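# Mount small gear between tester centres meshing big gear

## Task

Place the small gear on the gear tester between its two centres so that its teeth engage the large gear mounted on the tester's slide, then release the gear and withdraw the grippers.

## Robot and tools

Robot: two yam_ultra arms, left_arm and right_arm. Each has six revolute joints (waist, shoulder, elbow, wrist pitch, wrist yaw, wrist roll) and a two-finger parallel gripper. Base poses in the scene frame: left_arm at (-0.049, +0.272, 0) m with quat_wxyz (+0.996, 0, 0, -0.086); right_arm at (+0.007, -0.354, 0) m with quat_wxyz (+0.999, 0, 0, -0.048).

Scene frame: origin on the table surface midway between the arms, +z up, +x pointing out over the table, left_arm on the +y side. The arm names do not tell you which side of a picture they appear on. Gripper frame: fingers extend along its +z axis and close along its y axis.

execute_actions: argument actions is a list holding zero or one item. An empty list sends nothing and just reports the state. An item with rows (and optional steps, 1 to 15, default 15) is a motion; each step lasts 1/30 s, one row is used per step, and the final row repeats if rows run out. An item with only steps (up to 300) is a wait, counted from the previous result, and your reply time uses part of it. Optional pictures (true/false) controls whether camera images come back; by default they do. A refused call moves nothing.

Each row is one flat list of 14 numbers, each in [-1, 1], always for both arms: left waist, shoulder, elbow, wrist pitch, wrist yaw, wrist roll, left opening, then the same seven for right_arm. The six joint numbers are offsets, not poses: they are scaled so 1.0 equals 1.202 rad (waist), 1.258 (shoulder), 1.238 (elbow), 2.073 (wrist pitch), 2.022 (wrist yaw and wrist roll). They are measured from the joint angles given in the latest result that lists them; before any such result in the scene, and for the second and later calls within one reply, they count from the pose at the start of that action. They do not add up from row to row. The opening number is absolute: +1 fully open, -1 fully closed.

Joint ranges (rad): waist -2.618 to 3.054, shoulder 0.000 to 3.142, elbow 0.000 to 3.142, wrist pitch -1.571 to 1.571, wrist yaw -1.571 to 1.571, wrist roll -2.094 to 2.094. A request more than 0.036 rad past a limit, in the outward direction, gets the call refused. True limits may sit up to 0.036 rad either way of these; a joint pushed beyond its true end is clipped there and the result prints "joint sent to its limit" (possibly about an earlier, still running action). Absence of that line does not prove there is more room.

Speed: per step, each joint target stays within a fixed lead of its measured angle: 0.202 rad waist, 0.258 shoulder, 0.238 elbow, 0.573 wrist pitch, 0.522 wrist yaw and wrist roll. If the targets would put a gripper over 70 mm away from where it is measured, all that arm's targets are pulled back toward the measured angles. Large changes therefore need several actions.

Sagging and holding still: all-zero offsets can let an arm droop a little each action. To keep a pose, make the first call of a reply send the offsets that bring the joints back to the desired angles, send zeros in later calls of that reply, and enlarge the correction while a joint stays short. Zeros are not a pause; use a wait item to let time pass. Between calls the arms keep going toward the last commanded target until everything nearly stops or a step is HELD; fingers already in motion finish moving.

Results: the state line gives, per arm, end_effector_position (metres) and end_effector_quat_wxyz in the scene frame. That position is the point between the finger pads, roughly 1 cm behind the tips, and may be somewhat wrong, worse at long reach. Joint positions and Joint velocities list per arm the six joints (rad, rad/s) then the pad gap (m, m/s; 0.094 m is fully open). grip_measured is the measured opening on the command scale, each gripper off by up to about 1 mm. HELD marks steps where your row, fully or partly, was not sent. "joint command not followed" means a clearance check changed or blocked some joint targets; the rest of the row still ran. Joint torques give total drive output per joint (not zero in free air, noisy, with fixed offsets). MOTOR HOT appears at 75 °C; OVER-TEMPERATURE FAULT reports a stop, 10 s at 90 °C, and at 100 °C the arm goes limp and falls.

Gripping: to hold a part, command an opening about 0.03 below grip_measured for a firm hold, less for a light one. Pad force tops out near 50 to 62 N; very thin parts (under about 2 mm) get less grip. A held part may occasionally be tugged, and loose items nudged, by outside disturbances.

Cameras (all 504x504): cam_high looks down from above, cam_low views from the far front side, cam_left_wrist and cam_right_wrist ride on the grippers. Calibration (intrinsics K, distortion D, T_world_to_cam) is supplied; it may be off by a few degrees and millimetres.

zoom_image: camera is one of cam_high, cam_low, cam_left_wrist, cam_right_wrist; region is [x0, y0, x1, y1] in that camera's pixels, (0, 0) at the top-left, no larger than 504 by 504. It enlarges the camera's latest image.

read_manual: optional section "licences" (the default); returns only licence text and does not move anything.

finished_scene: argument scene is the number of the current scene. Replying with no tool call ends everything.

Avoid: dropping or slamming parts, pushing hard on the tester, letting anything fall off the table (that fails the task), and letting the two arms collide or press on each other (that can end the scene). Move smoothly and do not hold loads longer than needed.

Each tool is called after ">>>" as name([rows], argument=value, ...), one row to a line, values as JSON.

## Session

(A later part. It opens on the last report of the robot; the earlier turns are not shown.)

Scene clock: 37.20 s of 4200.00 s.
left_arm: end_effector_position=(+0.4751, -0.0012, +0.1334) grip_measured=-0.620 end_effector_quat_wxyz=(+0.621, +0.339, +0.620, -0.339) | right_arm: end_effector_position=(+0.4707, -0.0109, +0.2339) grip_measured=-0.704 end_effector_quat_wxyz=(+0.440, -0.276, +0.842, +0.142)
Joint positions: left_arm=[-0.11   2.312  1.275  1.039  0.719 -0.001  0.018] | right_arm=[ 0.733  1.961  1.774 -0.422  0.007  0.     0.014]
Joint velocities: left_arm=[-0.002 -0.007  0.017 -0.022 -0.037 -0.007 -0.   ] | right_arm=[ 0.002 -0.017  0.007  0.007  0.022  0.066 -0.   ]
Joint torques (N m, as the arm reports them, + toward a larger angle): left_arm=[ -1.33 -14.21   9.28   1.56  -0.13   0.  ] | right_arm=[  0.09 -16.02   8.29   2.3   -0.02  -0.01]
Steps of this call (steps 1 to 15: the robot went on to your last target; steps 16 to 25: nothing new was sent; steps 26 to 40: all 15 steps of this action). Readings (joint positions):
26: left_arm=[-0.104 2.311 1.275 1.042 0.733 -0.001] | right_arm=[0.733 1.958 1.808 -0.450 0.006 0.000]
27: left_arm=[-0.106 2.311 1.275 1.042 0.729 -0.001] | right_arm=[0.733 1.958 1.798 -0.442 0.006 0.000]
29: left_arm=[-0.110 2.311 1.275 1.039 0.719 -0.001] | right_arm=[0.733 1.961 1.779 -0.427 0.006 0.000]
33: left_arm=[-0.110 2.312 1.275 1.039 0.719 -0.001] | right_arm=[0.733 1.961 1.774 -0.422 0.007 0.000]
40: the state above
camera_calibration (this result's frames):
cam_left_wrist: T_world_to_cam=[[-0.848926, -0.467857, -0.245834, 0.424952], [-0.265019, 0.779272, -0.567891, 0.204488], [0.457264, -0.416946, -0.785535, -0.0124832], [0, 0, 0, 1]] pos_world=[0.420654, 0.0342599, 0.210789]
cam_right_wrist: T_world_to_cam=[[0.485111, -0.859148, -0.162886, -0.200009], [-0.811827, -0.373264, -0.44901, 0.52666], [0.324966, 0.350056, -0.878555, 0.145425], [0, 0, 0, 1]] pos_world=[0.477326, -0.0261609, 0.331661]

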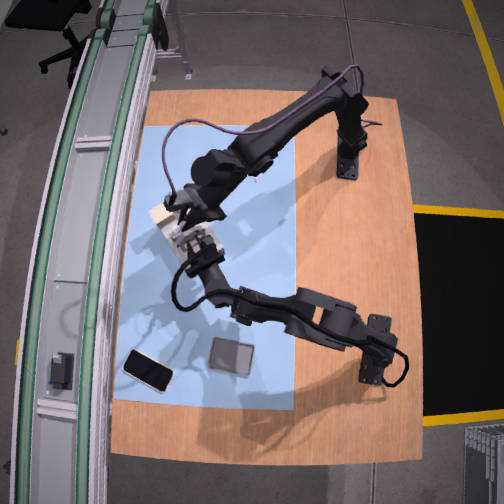

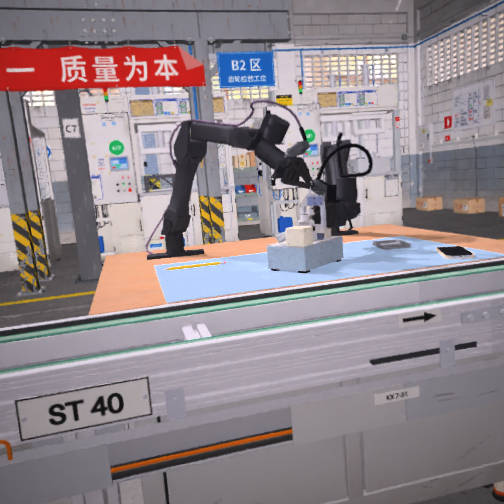

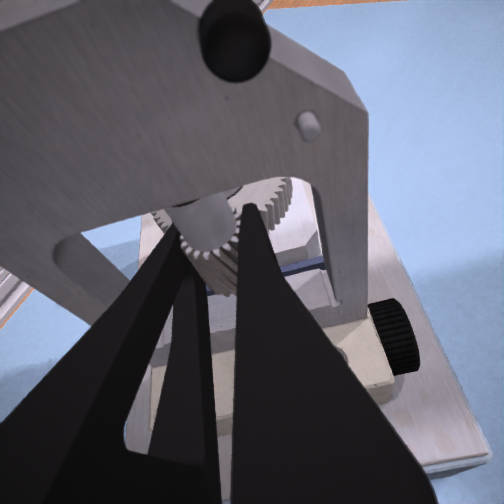

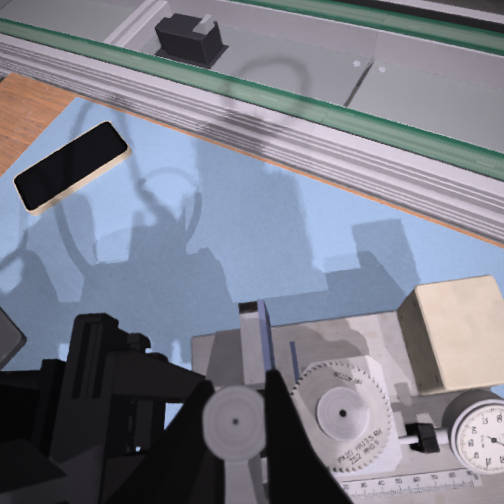

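>>> execute_actions([
  {"rows":[[-0.01,0,0.025,0,0,0,-0.7,0,-0.045,0.075,0.02,0,0,-0.75],[-0.01,0,0.025,0,0,0,-0.7,0,-0.045,0.075,0.02,0,0,-0.75],[-0.01,0,0.025,0,0,0,-0.7,0,-0.045,0.075,0.02,0,0,-0.75],[-0.01,0,0.025,0,0,0,-0.7,0,-0.045,0.075,0.02,0,0,-0.75],[-0.01,0,0.025,0,0,0,-0.7,0,-0.045,0.075,0.02,0,0,-0.75],[-0.01,0.012,0.042,-0.006,0,0,-0.7,0,-0.045,0.075,0.02,0,0,-0.75]]},
])

>>> zoom_image(camera="cam_low", region=[285,180,345,240])

Scene clock: 38.43 s of 4200.00 s.
left_arm: end_effector_position=(+0.4773, -0.0020, +0.1334) grip_measured=-0.620 end_effector_quat_wxyz=(+0.622, +0.340, +0.618, -0.339) | right_arm: end_effector_position=(+0.4707, -0.0110, +0.2416) grip_measured=-0.704 end_effector_quat_wxyz=(+0.442, -0.276, +0.842, +0.142)
Joint positions: left_arm=[-0.11   2.32   1.288  1.038  0.72  -0.001  0.018] | right_arm=[ 0.733  1.961  1.802 -0.447  0.007  0.     0.014]
Joint velocities: left_arm=[-0.002  0.002  0.002 -0.037  0.022  0.007 -0.001] | right_arm=[ 0.007 -0.007 -0.002  0.007 -0.022 -0.037  0.002]
Joint torques (N m, as the arm reports them, + toward a larger angle): left_arm=[ -0.81 -13.71  10.03   1.4   -0.02   0.03] | right_arm=[  0.1  -16.75  11.89   2.4   -0.02  -0.01]
Steps of this call (steps 1 to 15: the robot went on to your last target; steps 16 to 22: nothing new was sent; steps 23 to 37: all 15 steps of this action). Readings (joint positions):
23: left_arm=[-0.110 2.312 1.275 1.039 0.719 -0.001] | right_arm=[0.733 1.961 1.781 -0.426 0.007 0.000]
24: left_arm=[-0.110 2.312 1.275 1.039 0.719 -0.001] | right_arm=[0.733 1.961 1.787 -0.432 0.007 0.000]
26: left_arm=[-0.110 2.312 1.275 1.039 0.719 -0.001] | right_arm=[0.733 1.961 1.798 -0.442 0.007 0.000]
30: left_arm=[-0.110 2.319 1.286 1.038 0.719 -0.001] | right_arm=[0.733 1.961 1.802 -0.447 0.007 0.000]
37: the state above
camera_calibration (this result's frames):
cam_left_wrist: T_world_to_cam=[[-0.848555, -0.467147, -0.248451, 0.426662], [-0.262042, 0.778973, -0.56968, 0.204545], [0.459661, -0.4183, -0.783414, -0.0152682], [0, 0, 0, 1]] pos_world=[0.422664, 0.0335924, 0.210569]
cam_right_wrist: T_world_to_cam=[[0.485512, -0.858852, -0.163255, -0.198867], [-0.810723, -0.372447, -0.451677, 0.530187], [0.32712, 0.351649, -0.877118, 0.150803], [0, 0, 0, 1]] pos_world=[0.477056, -0.0263602, 0.33928]

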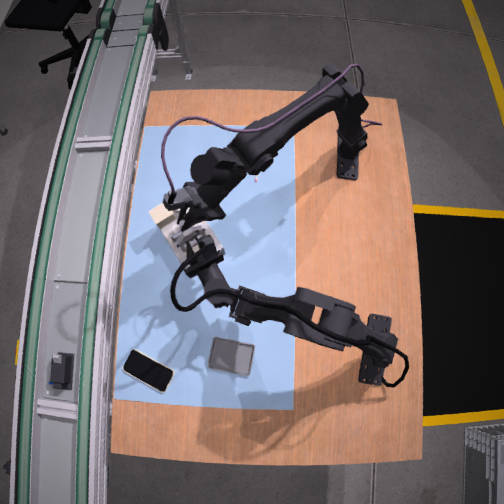

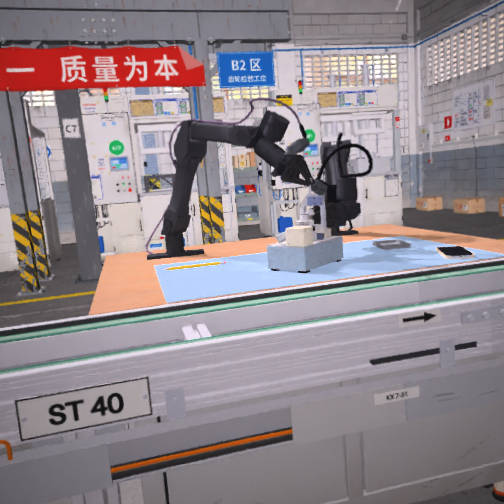

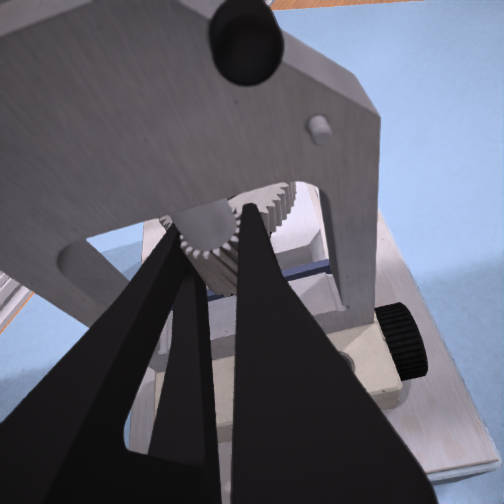

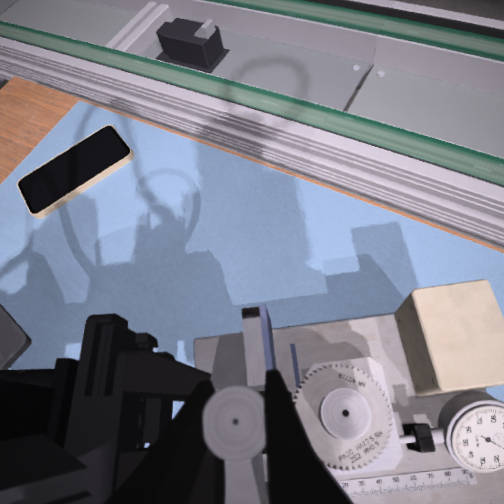

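Region (285, 180, 345, 240) of cam_low's 504x504 image, scaled by 8.400, with more detail than that image has.

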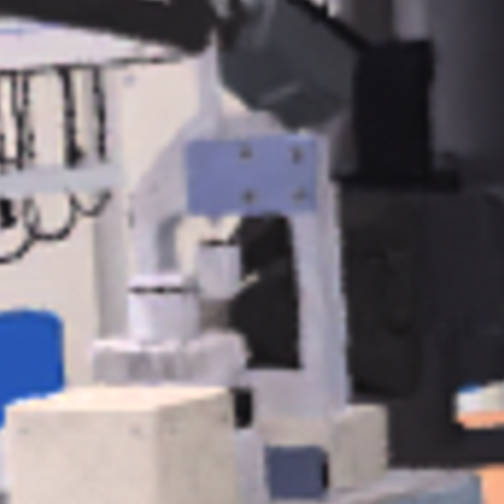

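The slide has now moved about 1.5 mm, so I'm lowering the upper centre.

>>> execute_actions([
  {"rows":[[0,0,0.02,0,0,0,-0.7,0,-0.035,0.01,0.035,0,0,-0.75],[0,0,0.02,0,0,0,-0.7,0,-0.035,0,0.04,0,0,-0.75],[0,0,0.02,0,0,0,-0.7,0,-0.035,-0.01,0.04,0,0,-0.75],[0,0,0.02,0,0,0,-0.7,0,-0.035,-0.015,0.045,0,0,-0.75],[0,0,0.02,0,0,0,-0.7,0,-0.035,-0.02,0.045,0,0,-0.75],[0,0,0.02,0,0,0,-0.7,0,-0.03,-0.03,0.045,0,0,-0.75]]},
])

>>> zoom_image(camera="cam_low", region=[285,180,345,240])

Scene clock: 39.67 s of 4200.00 s.
left_arm: end_effector_position=(+0.4767, -0.0023, +0.1325) grip_measured=-0.620 end_effector_quat_wxyz=(+0.620, +0.341, +0.619, -0.341) | right_arm: end_effector_position=(+0.4711, -0.0107, +0.2345) grip_measured=-0.704 end_effector_quat_wxyz=(+0.444, -0.275, +0.841, +0.143)
Joint positions: left_arm=[-0.11   2.32   1.288  1.034  0.725 -0.001  0.018] | right_arm=[ 0.733  1.958  1.765 -0.407  0.007  0.     0.014]
Joint velocities: left_arm=[-0.007  0.007 -0.007  0.022 -0.022  0.051  0.   ] | right_arm=[-0.012 -0.022 -0.002  0.022  0.11  -0.037 -0.   ]
Joint torques (N m, as the arm reports them, + toward a larger angle): left_arm=[  0.03 -14.19   8.71   1.55  -0.03   0.02] | right_arm=[  0.1  -14.77   7.     2.24  -0.02  -0.01]
Steps of this call (steps 1 to 15: the robot went on to your last target; steps 16 to 22: nothing new was sent; steps 23 to 37: all 15 steps of this action). Readings (joint positions):
23: left_arm=[-0.110 2.320 1.288 1.038 0.721 -0.001] | right_arm=[0.733 1.961 1.800 -0.446 0.007 0.000]
24: left_arm=[-0.110 2.320 1.288 1.038 0.721 -0.001] | right_arm=[0.733 1.961 1.796 -0.442 0.007 0.000]
26: left_arm=[-0.110 2.320 1.288 1.036 0.722 -0.001] | right_arm=[0.733 1.961 1.781 -0.427 0.007 0.000]
30: left_arm=[-0.110 2.320 1.288 1.034 0.725 -0.001] | right_arm=[0.733 1.959 1.768 -0.411 0.007 0.000]
37: the state above
camera_calibration (this result's frames):
cam_left_wrist: T_world_to_cam=[[-0.851678, -0.462964, -0.245578, 0.426896], [-0.260762, 0.780842, -0.567705, 0.203235], [0.454585, -0.419465, -0.785749, -0.0130344], [0, 0, 0, 1]] pos_world=[0.422499, 0.0334759, 0.209972]
cam_right_wrist: T_world_to_cam=[[0.486214, -0.858332, -0.163897, -0.200146], [-0.808774, -0.371005, -0.456334, 0.52757], [0.33088, 0.354431, -0.874584, 0.142013], [0, 0, 0, 1]] pos_world=[0.477009, -0.0263954, 0.332147]

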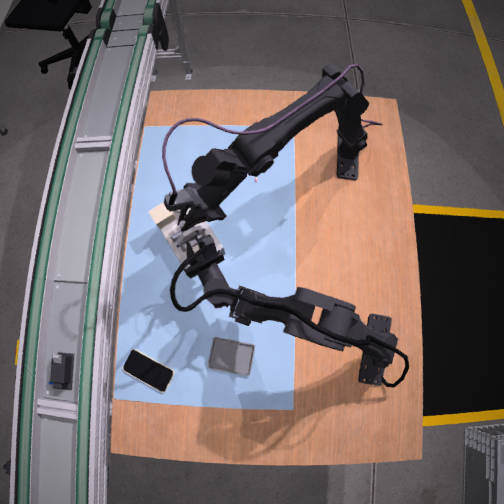

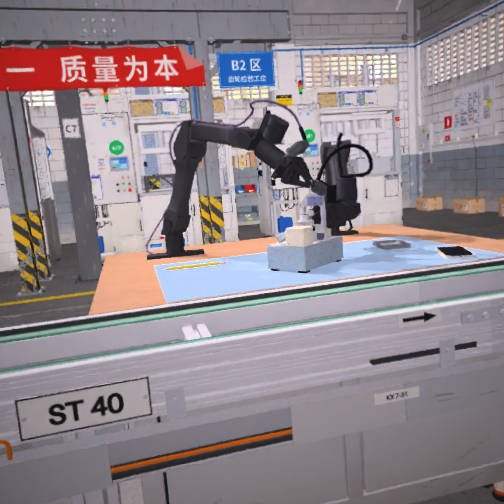

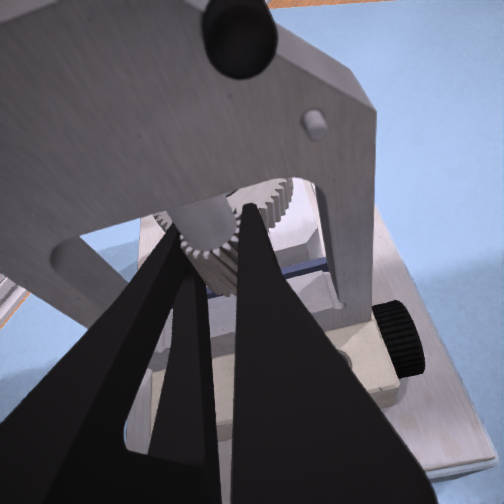

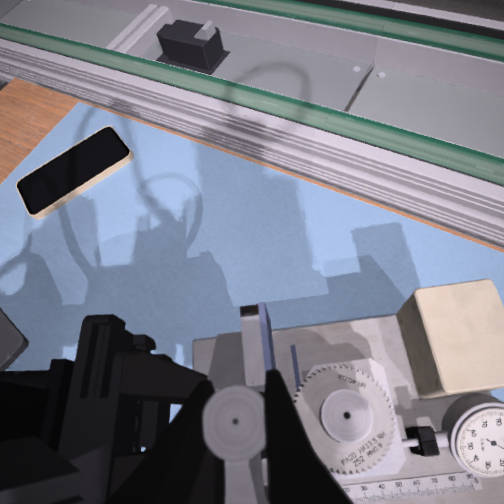

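Region (285, 180, 345, 240) of cam_low's 504x504 image, scaled by 8.400, with more detail than that image has.

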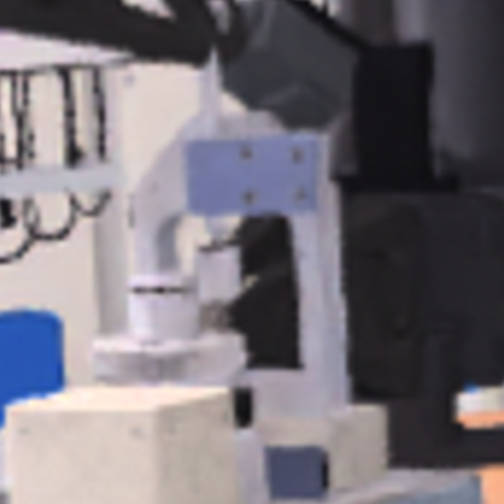

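>>> execute_actions([
  {"rows":[[0,0,-0.016,0,0,0,-0.7,0,-0.015,-0.015,0.025,0,0,-0.75]]},
])

>>> zoom_image(camera="cam_low", region=[285,180,345,240])

Scene clock: 40.80 s of 4200.00 s.
left_arm: end_effector_position=(+0.4757, -0.0013, +0.1314) grip_measured=-0.620 end_effector_quat_wxyz=(+0.621, +0.343, +0.618, -0.340) | right_arm: end_effector_position=(+0.4711, -0.0107, +0.2302) grip_measured=-0.704 end_effector_quat_wxyz=(+0.443, -0.276, +0.841, +0.143)
Joint positions: left_arm=[-0.108  2.32   1.281  1.041  0.727  0.004  0.018] | right_arm=[ 0.733  1.958  1.749 -0.392  0.007  0.     0.014]
Joint velocities: left_arm=[-0.007 -0.002  0.007 -0.007  0.037  0.022  0.001] | right_arm=[-0.002 -0.002 -0.002 -0.081  0.051  0.037 -0.   ]
Joint torques (N m, as the arm reports them, + toward a larger angle): left_arm=[ -0.1  -14.21   5.17   1.44  -0.01  -0.04] | right_arm=[  0.08 -13.44   6.74   2.06  -0.02  -0.01]
Steps of this call (steps 1 to 15: the robot went on to your last target; steps 16 to 19: nothing new was sent; steps 20 to 34: all 15 steps of this action). Readings (joint positions):
20: left_arm=[-0.110 2.320 1.286 1.034 0.725 -0.001] | right_arm=[0.733 1.958 1.761 -0.405 0.007 0.000]
21: left_arm=[-0.109 2.320 1.284 1.036 0.725 0.000] | right_arm=[0.733 1.958 1.758 -0.402 0.007 0.000]
23: left_arm=[-0.108 2.320 1.281 1.041 0.727 0.003] | right_arm=[0.733 1.958 1.749 -0.394 0.007 0.000]
27: left_arm=[-0.108 2.320 1.281 1.041 0.727 0.004] | right_arm=[0.733 1.958 1.749 -0.392 0.007 0.000]
34: the state above
camera_calibration (this result's frames):
cam_left_wrist: T_world_to_cam=[[-0.850545, -0.462336, -0.250636, 0.426353], [-0.25818, 0.782286, -0.566897, 0.200217], [0.458166, -0.417462, -0.784735, -0.0148864], [0, 0, 0, 1]] pos_world=[0.421145, 0.0342765, 0.20868]
cam_right_wrist: T_world_to_cam=[[0.486063, -0.858444, -0.16376, -0.200809], [-0.809193, -0.371315, -0.455337, 0.525581], [0.330075, 0.353836, -0.875129, 0.138776], [0, 0, 0, 1]] pos_world=[0.477096, -0.026331, 0.32788]

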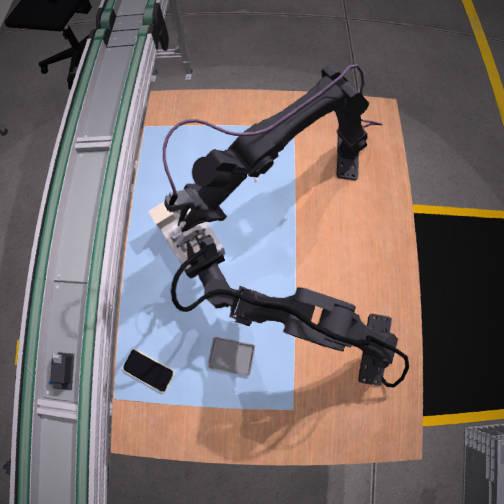

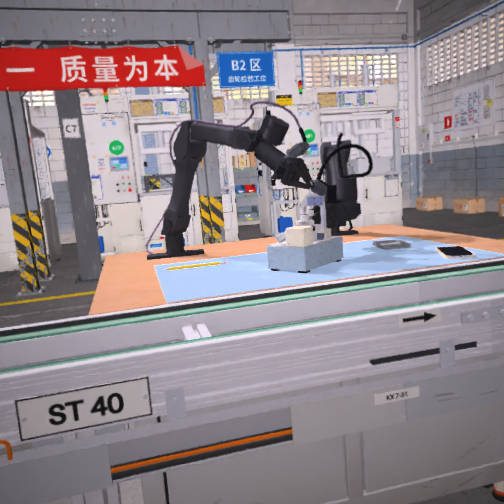

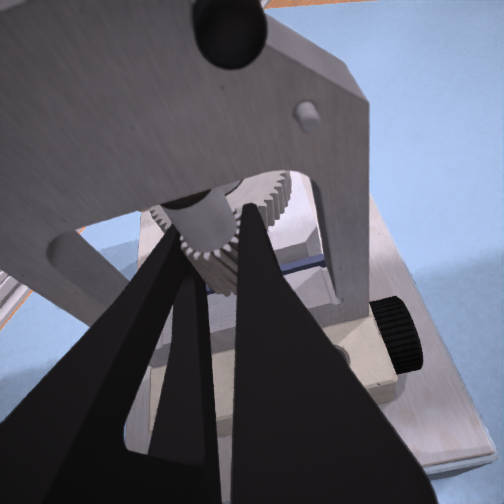

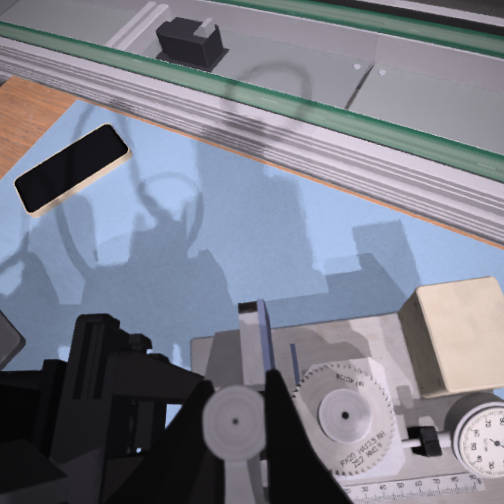

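Region (285, 180, 345, 240) of cam_low's 504x504 image, scaled by 8.400, with more detail than that image has.

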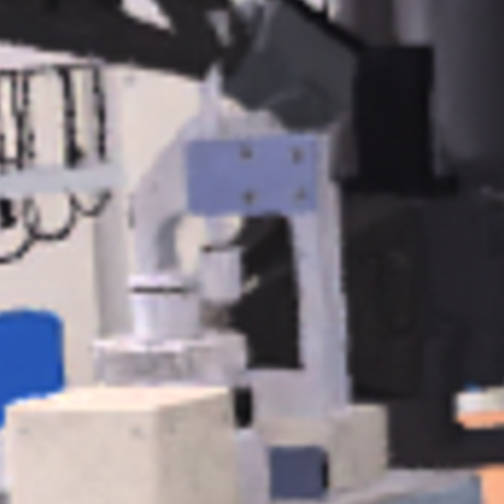

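>>> execute_actions([
  {"rows":[[0,0,0,0,0,0,-0.7,0,0,0,0,0,0,-0.68],[0,0,0,0,0,0,-0.7,0,0,0,0,0,0,-0.62],[0,0,0,0,0,0,-0.7,0,0,0,0,0,0,-0.55],[0,0,0,0,0,0,-0.62,0,0,0,0,0,0,-0.45],[0,0,0,0,0,0,-0.58,0,0,0,0,0,0,-0.45],[0,0,0,0,0,0,-0.52,0,0,0,0,0,0,-0.45],[0,0,0,0,0,0,-0.42,0,0,0,0,0,0,-0.45]]},
], pictures=false)

>>> execute_actions([
  {"rows":[[0.012,-0.025,-0.01,0.01,0.005,0,-0.42,0,0,0,0,0,0,-0.45],[0.016,-0.031,-0.02,0.013,0.008,0,-0.42,0,0,0,0,0,0,-0.45],[0.02,-0.037,-0.03,0.016,0.011,0,-0.42,0,0,0,0,0,0,-0.45],[0.024,-0.043,-0.04,0.019,0.014,0,-0.42,0,0,0,0,0,0,-0.45],[0.028,-0.049,-0.05,0.022,0.017,0,-0.42,0,0,0,0,0,0,-0.45],[0.032,-0.055,-0.06,0.025,0.02,0,-0.42,0,0,0,0,0,0,-0.45],[0.036,-0.06,-0.07,0.028,0.023,0,-0.42,0,0,0,0,0,0,-0.45],[0.04,-0.065,-0.08,0.031,0.026,0,-0.42,0,0,0,0,0,0,-0.45],[0.044,-0.07,-0.09,0.034,0.029,0,-0.42,0,0,0,0,0,0,-0.45],[0.048,-0.075,-0.1,0.037,0.032,0,-0.42,0,0,0,0,0,0,-0.45],[0.052,-0.08,-0.11,0.04,0.034,0,-0.42,0,0,0,0,0,0,-0.45],[0.055,-0.086,-0.12,0.04,0.034,0,-0.42,0,0,0,0,0,0,-0.45]]},
])

>>> zoom_image(camera="cam_left_wrist", region=[100,50,330,280])

Scene clock: 44.57 s of 4200.00 s.
left_arm: end_effector_position=(+0.4755, -0.0014, +0.1315) grip_measured=-0.423 end_effector_quat_wxyz=(+0.621, +0.343, +0.617, -0.340) | right_arm: end_effector_position=(+0.4710, -0.0107, +0.2300) grip_measured=-0.453 end_effector_quat_wxyz=(+0.443, -0.276, +0.841, +0.143)
Joint positions: left_arm=[-0.108  2.32   1.281  1.042  0.728  0.005  0.027] | right_arm=[ 0.733  1.958  1.749 -0.393  0.007  0.     0.026]
Joint velocities: left_arm=[ 0.012 -0.027  0.012  0.081 -0.066 -0.051  0.001] | right_arm=[-0.017 -0.002  0.017  0.037  0.007  0.007 -0.001]
Joint torques (N m, as the arm reports them, + toward a larger angle): left_arm=[  0.1  -14.22   6.42   1.49  -0.02   0.01] | right_arm=[  0.08 -11.75   6.91   1.62  -0.02  -0.01]
Steps of this call (steps 1 to 15: the robot went on to your last target; steps 16 to 90: nothing new was sent; then 0.27 s passed at rest; steps 91 to 105: all 15 steps of this action). Readings (joint positions):
91: left_arm=[-0.108 2.320 1.281 1.041 0.727 0.005] | right_arm=[0.733 1.958 1.749 -0.393 0.007 0.000]
92: left_arm=[-0.108 2.320 1.281 1.041 0.727 0.005] | right_arm=[0.733 1.958 1.749 -0.393 0.007 0.000]
94: left_arm=[-0.108 2.320 1.281 1.041 0.727 0.005] | right_arm=[0.733 1.958 1.749 -0.393 0.007 0.000]
98: left_arm=[-0.108 2.320 1.281 1.042 0.728 0.005] | right_arm=[0.733 1.958 1.749 -0.393 0.007 0.000]
105: the state above

Scene clock: 45.07 s of 4200.00 s.
left_arm: end_effector_position=(+0.4579, +0.0310, +0.1352) grip_measured=-0.423 end_effector_quat_wxyz=(+0.622, +0.340, +0.620, -0.337) | right_arm: end_effector_position=(+0.4710, -0.0107, +0.2300) grip_measured=-0.453 end_effector_quat_wxyz=(+0.443, -0.276, +0.841, +0.143)
Joint positions: left_arm=[-0.049  2.242  1.147  1.096  0.778  0.005  0.027] | right_arm=[ 0.733  1.958  1.749 -0.393  0.007  0.     0.026]
Joint velocities: left_arm=[ 0.032 -0.032 -0.061  0.066  0.095  0.007 -0.   ] | right_arm=[-0.022  0.012 -0.002 -0.037  0.037 -0.037  0.001]
Joint torques (N m, as the arm reports them, + toward a larger angle): left_arm=[  0.05 -16.21   5.15   1.63   0.08   0.02] | right_arm=[  0.1  -11.79   6.96   1.62  -0.03  -0.01]
Steps of this call (steps 1 to 15: all 15 steps of this action). Readings (joint positions):
1: left_arm=[-0.108 2.320 1.281 1.043 0.728 0.005] | right_arm=[0.733 1.958 1.749 -0.393 0.007 0.000]
2: left_arm=[-0.108 2.320 1.280 1.045 0.729 0.005] | right_arm=[0.733 1.958 1.749 -0.393 0.007 0.000]
4: left_arm=[-0.103 2.311 1.263 1.047 0.734 0.005] | right_arm=[0.733 1.958 1.749 -0.393 0.007 0.000]
8: left_arm=[-0.083 2.280 1.213 1.063 0.752 0.005] | right_arm=[0.733 1.958 1.749 -0.393 0.007 0.000]
15: the state above
camera_calibration (this result's frames):
cam_left_wrist: T_world_to_cam=[[-0.846834, -0.468969, -0.250878, 0.425607], [-0.264486, 0.780568, -0.566358, 0.17544], [0.461432, -0.413257, -0.785047, 0.00810241], [0, 0, 0, 1]] pos_world=[0.403081, 0.0660026, 0.212498]
cam_right_wrist: T_world_to_cam=[[0.485963, -0.858518, -0.163668, -0.200822], [-0.809472, -0.371521, -0.454672, 0.525393], [0.329538, 0.353439, -0.875492, 0.139023], [0, 0, 0, 1]] pos_world=[0.477069, -0.0263507, 0.327727]

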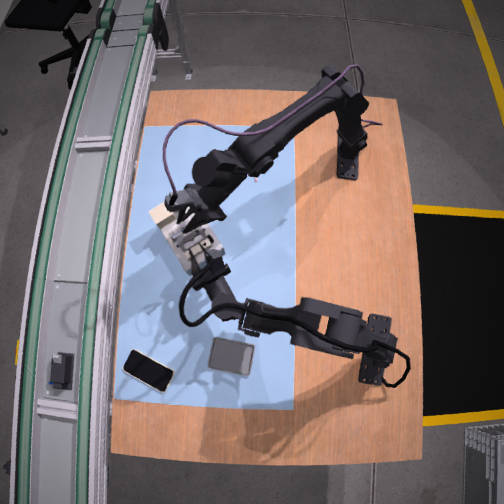

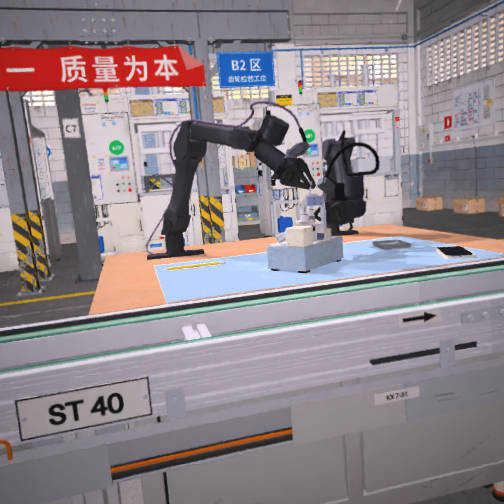

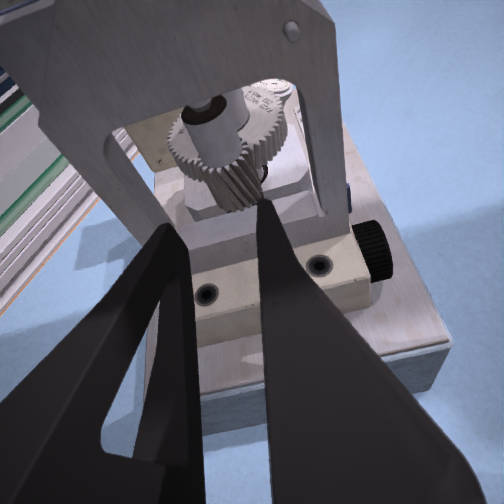

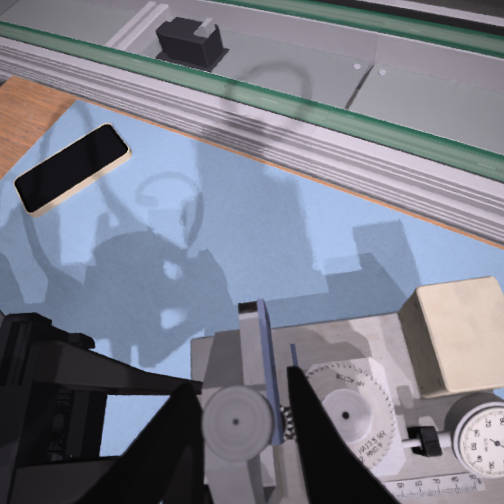

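Region (100, 50, 330, 280) of cam_left_wrist's 504x504 image, scaled by 2.191, with more detail than that image has.

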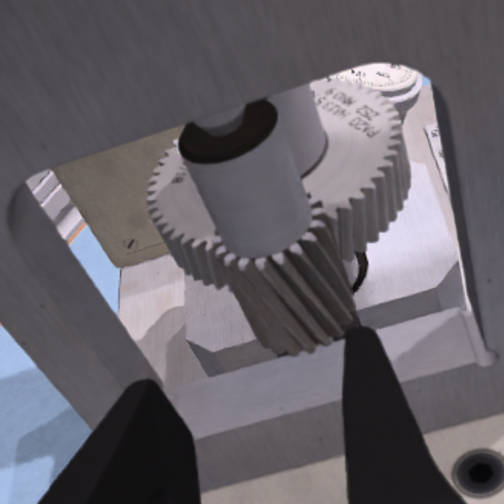

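>>> execute_actions([
  {"rows":[[0.01,-0.04,-0.03,0,0,0,-0.42,0,-0.03,0,0,0,0,-0.2],[0.02,-0.06,-0.05,0,0,0,-0.42,0,-0.05,0,0,0,0,-0.2],[0.04,-0.08,-0.07,0,0,0,-0.42,0,-0.07,0,0,0,0,-0.2],[0.06,-0.1,-0.09,0,0,0,-0.42,0,-0.1,0,0,0,0,-0.2],[0.08,-0.13,-0.11,0,0,0,-0.42,0,-0.13,0,0,0,0,-0.2],[0.1,-0.16,-0.13,0,0,0,-0.42,0,-0.16,0,0,0,0,-0.2],[0.13,-0.19,-0.15,0,0,0,-0.42,0,-0.19,0,0,0,0,-0.2],[0.16,-0.22,-0.17,0,0,0,-0.42,-0.02,-0.22,0,0,0,0,-0.2],[0.19,-0.25,-0.19,0,0,0,-0.42,-0.05,-0.25,-0.03,0,0,0,-0.2],[0.22,-0.28,-0.21,0,0,0,-0.42,-0.08,-0.28,-0.06,0,0,0,-0.2],[0.25,-0.31,-0.23,0,0,0,-0.42,-0.12,-0.31,-0.09,0,0,0,-0.2],[0.28,-0.34,-0.25,0,0,0,-0.42,-0.16,-0.35,-0.12,0,0,0,-0.2],[0.31,-0.37,-0.27,0,0,0,-0.42,-0.2,-0.39,-0.15,0,0,0,-0.2],[0.34,-0.4,-0.29,0,0,0,-0.42,-0.25,-0.43,-0.2,0,0,0,-0.2],[0.4,-0.45,-0.32,0,0,0,-0.42,-0.5,-0.6,-0.4,0,0,0,-0.2]]},
], pictures=false)

>>> execute_actions([
  {"steps":25},
])

>>> zoom_image(camera="cam_low", region=[285,180,345,240])

Scene clock: 47.93 s of 4200.00 s.
left_arm: end_effector_position=(+0.4256, +0.2289, +0.2369) grip_measured=-0.423 end_effector_quat_wxyz=(+0.715, +0.233, +0.632, -0.187) | right_arm: end_effector_position=(+0.4417, -0.1308, +0.3736) grip_measured=-0.203 end_effector_quat_wxyz=(+0.564, -0.191, +0.792, +0.137)
Joint positions: left_arm=[0.346 1.778 0.82  1.089 0.781 0.005 0.027] | right_arm=[ 0.565  1.538  1.589 -0.382 -0.005  0.     0.037]
Joint velocities: left_arm=[ 1.175 -1.248 -0.872  0.037  0.037 -0.037 -0.   ] | right_arm=[-1.37  -1.595 -1.414  0.212  0.037 -0.037 -0.001]
Joint torques (N m, as the arm reports them, + toward a larger angle): left_arm=[  1.16 -12.1    5.18   1.5   -0.06   0.05] | right_arm=[-0.24 -9.28  4.77  1.17  0.02  0.01]
Steps of this call (steps 1 to 15: the robot went on to your last target; steps 16 to 71: nothing new was sent; steps 72 to 86: all 15 steps of this action). Readings (joint positions):
72: left_arm=[-0.048 2.238 1.142 1.104 0.786 0.005] | right_arm=[0.733 1.958 1.749 -0.393 0.007 0.000]
73: left_arm=[-0.047 2.229 1.128 1.102 0.785 0.005] | right_arm=[0.733 1.955 1.748 -0.394 0.007 0.000]
75: left_arm=[-0.034 2.192 1.083 1.098 0.785 0.005] | right_arm=[0.733 1.936 1.741 -0.397 0.007 0.000]
79: left_arm=[0.059 2.067 0.979 1.087 0.785 0.005] | right_arm=[0.732 1.842 1.731 -0.408 0.007 0.000]
86: the state above

Scene clock: 48.77 s of 4200.00 s.
left_arm: end_effector_position=(+0.4084, +0.2699, +0.2569) grip_measured=-0.423 end_effector_quat_wxyz=(+0.737, +0.209, +0.626, -0.143) | right_arm: end_effector_position=(+0.4110, -0.3443, +0.3516) grip_measured=-0.203 end_effector_quat_wxyz=(+0.574, -0.007, +0.819, +0.002)
Joint positions: left_arm=[0.442 1.685 0.761 1.104 0.776 0.005 0.027] | right_arm=[ 0.122  1.214  1.256 -0.389  0.014  0.     0.037]
Joint velocities: left_arm=[ 0.002  0.012 -0.002 -0.037 -0.051  0.037 -0.   ] | right_arm=[ 0.002 -0.007 -0.017  0.022  0.051 -0.022 -0.001]
Joint torques (N m, as the arm reports them, + toward a larger angle): left_arm=[-0.73 -9.51  5.88  1.34 -0.03  0.02] | right_arm=[ 0.9  -5.33  6.72  1.75 -0.11 -0.01]
Steps of this call (steps 1 to 25: the robot went on to your last target). Readings (joint positions):
1: left_arm=[0.386 1.738 0.795 1.090 0.781 0.005] | right_arm=[0.515 1.480 1.536 -0.377 -0.004 0.000]
2: left_arm=[0.419 1.710 0.779 1.094 0.780 0.005] | right_arm=[0.462 1.421 1.480 -0.375 -0.002 0.000]
4: left_arm=[0.447 1.686 0.772 1.102 0.777 0.005] | right_arm=[0.345 1.309 1.370 -0.374 -0.000 0.000]
8: left_arm=[0.443 1.685 0.765 1.104 0.776 0.005] | right_arm=[0.129 1.214 1.270 -0.386 0.020 0.000]
25: the state above
camera_calibration (this result's frames):
cam_left_wrist: T_world_to_cam=[[-0.469708, -0.799013, -0.375437, 0.493349], [-0.498813, 0.59108, -0.633885, 0.208928], [0.728396, -0.110468, -0.676193, 0.00651102], [0, 0, 0, 1]] pos_world=[0.331204, 0.271418, 0.322061]
cam_right_wrist: T_world_to_cam=[[-0.055361, -0.980918, -0.186375, -0.249859], [-0.732125, 0.166802, -0.660432, 0.634072], [0.678917, 0.0998879, -0.727389, 0.100133], [0, 0, 0, 1]] pos_world=[0.382405, -0.360858, 0.445029]

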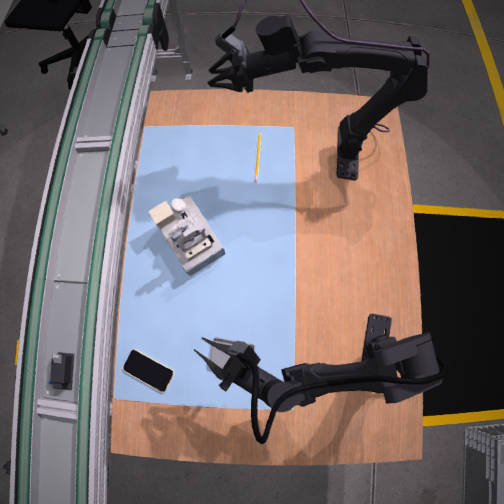

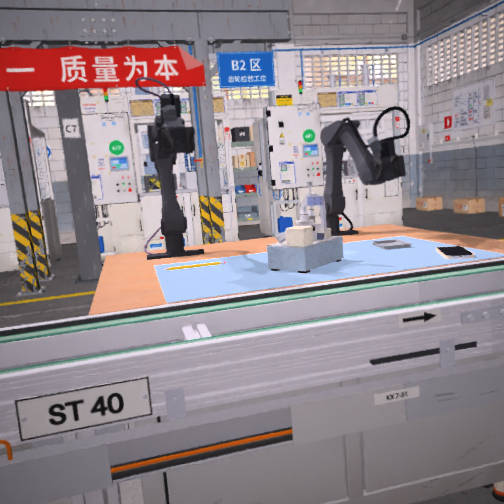

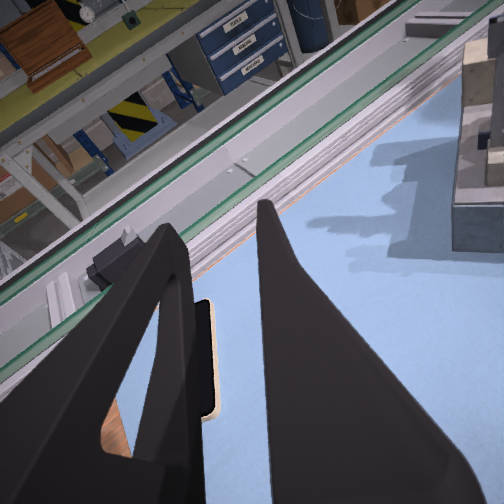

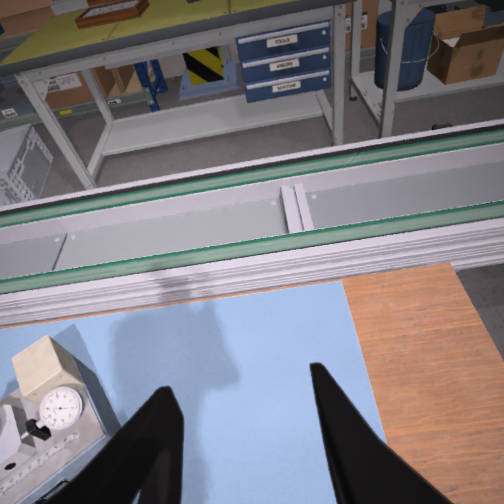

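Region (285, 180, 345, 240) of cam_low's 504x504 image, scaled by 8.400, with more detail than that image has.

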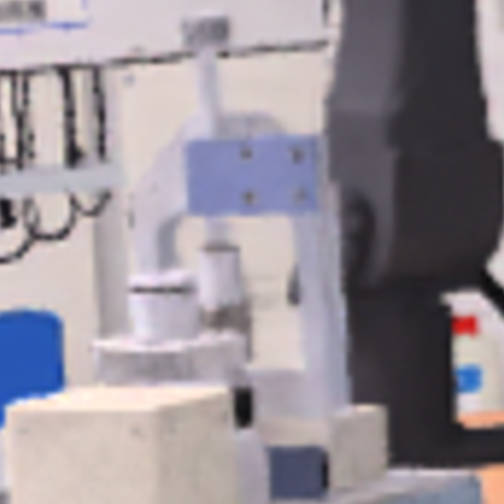

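>>> finished_scene(scene=2)

The scene is finished: the task was done.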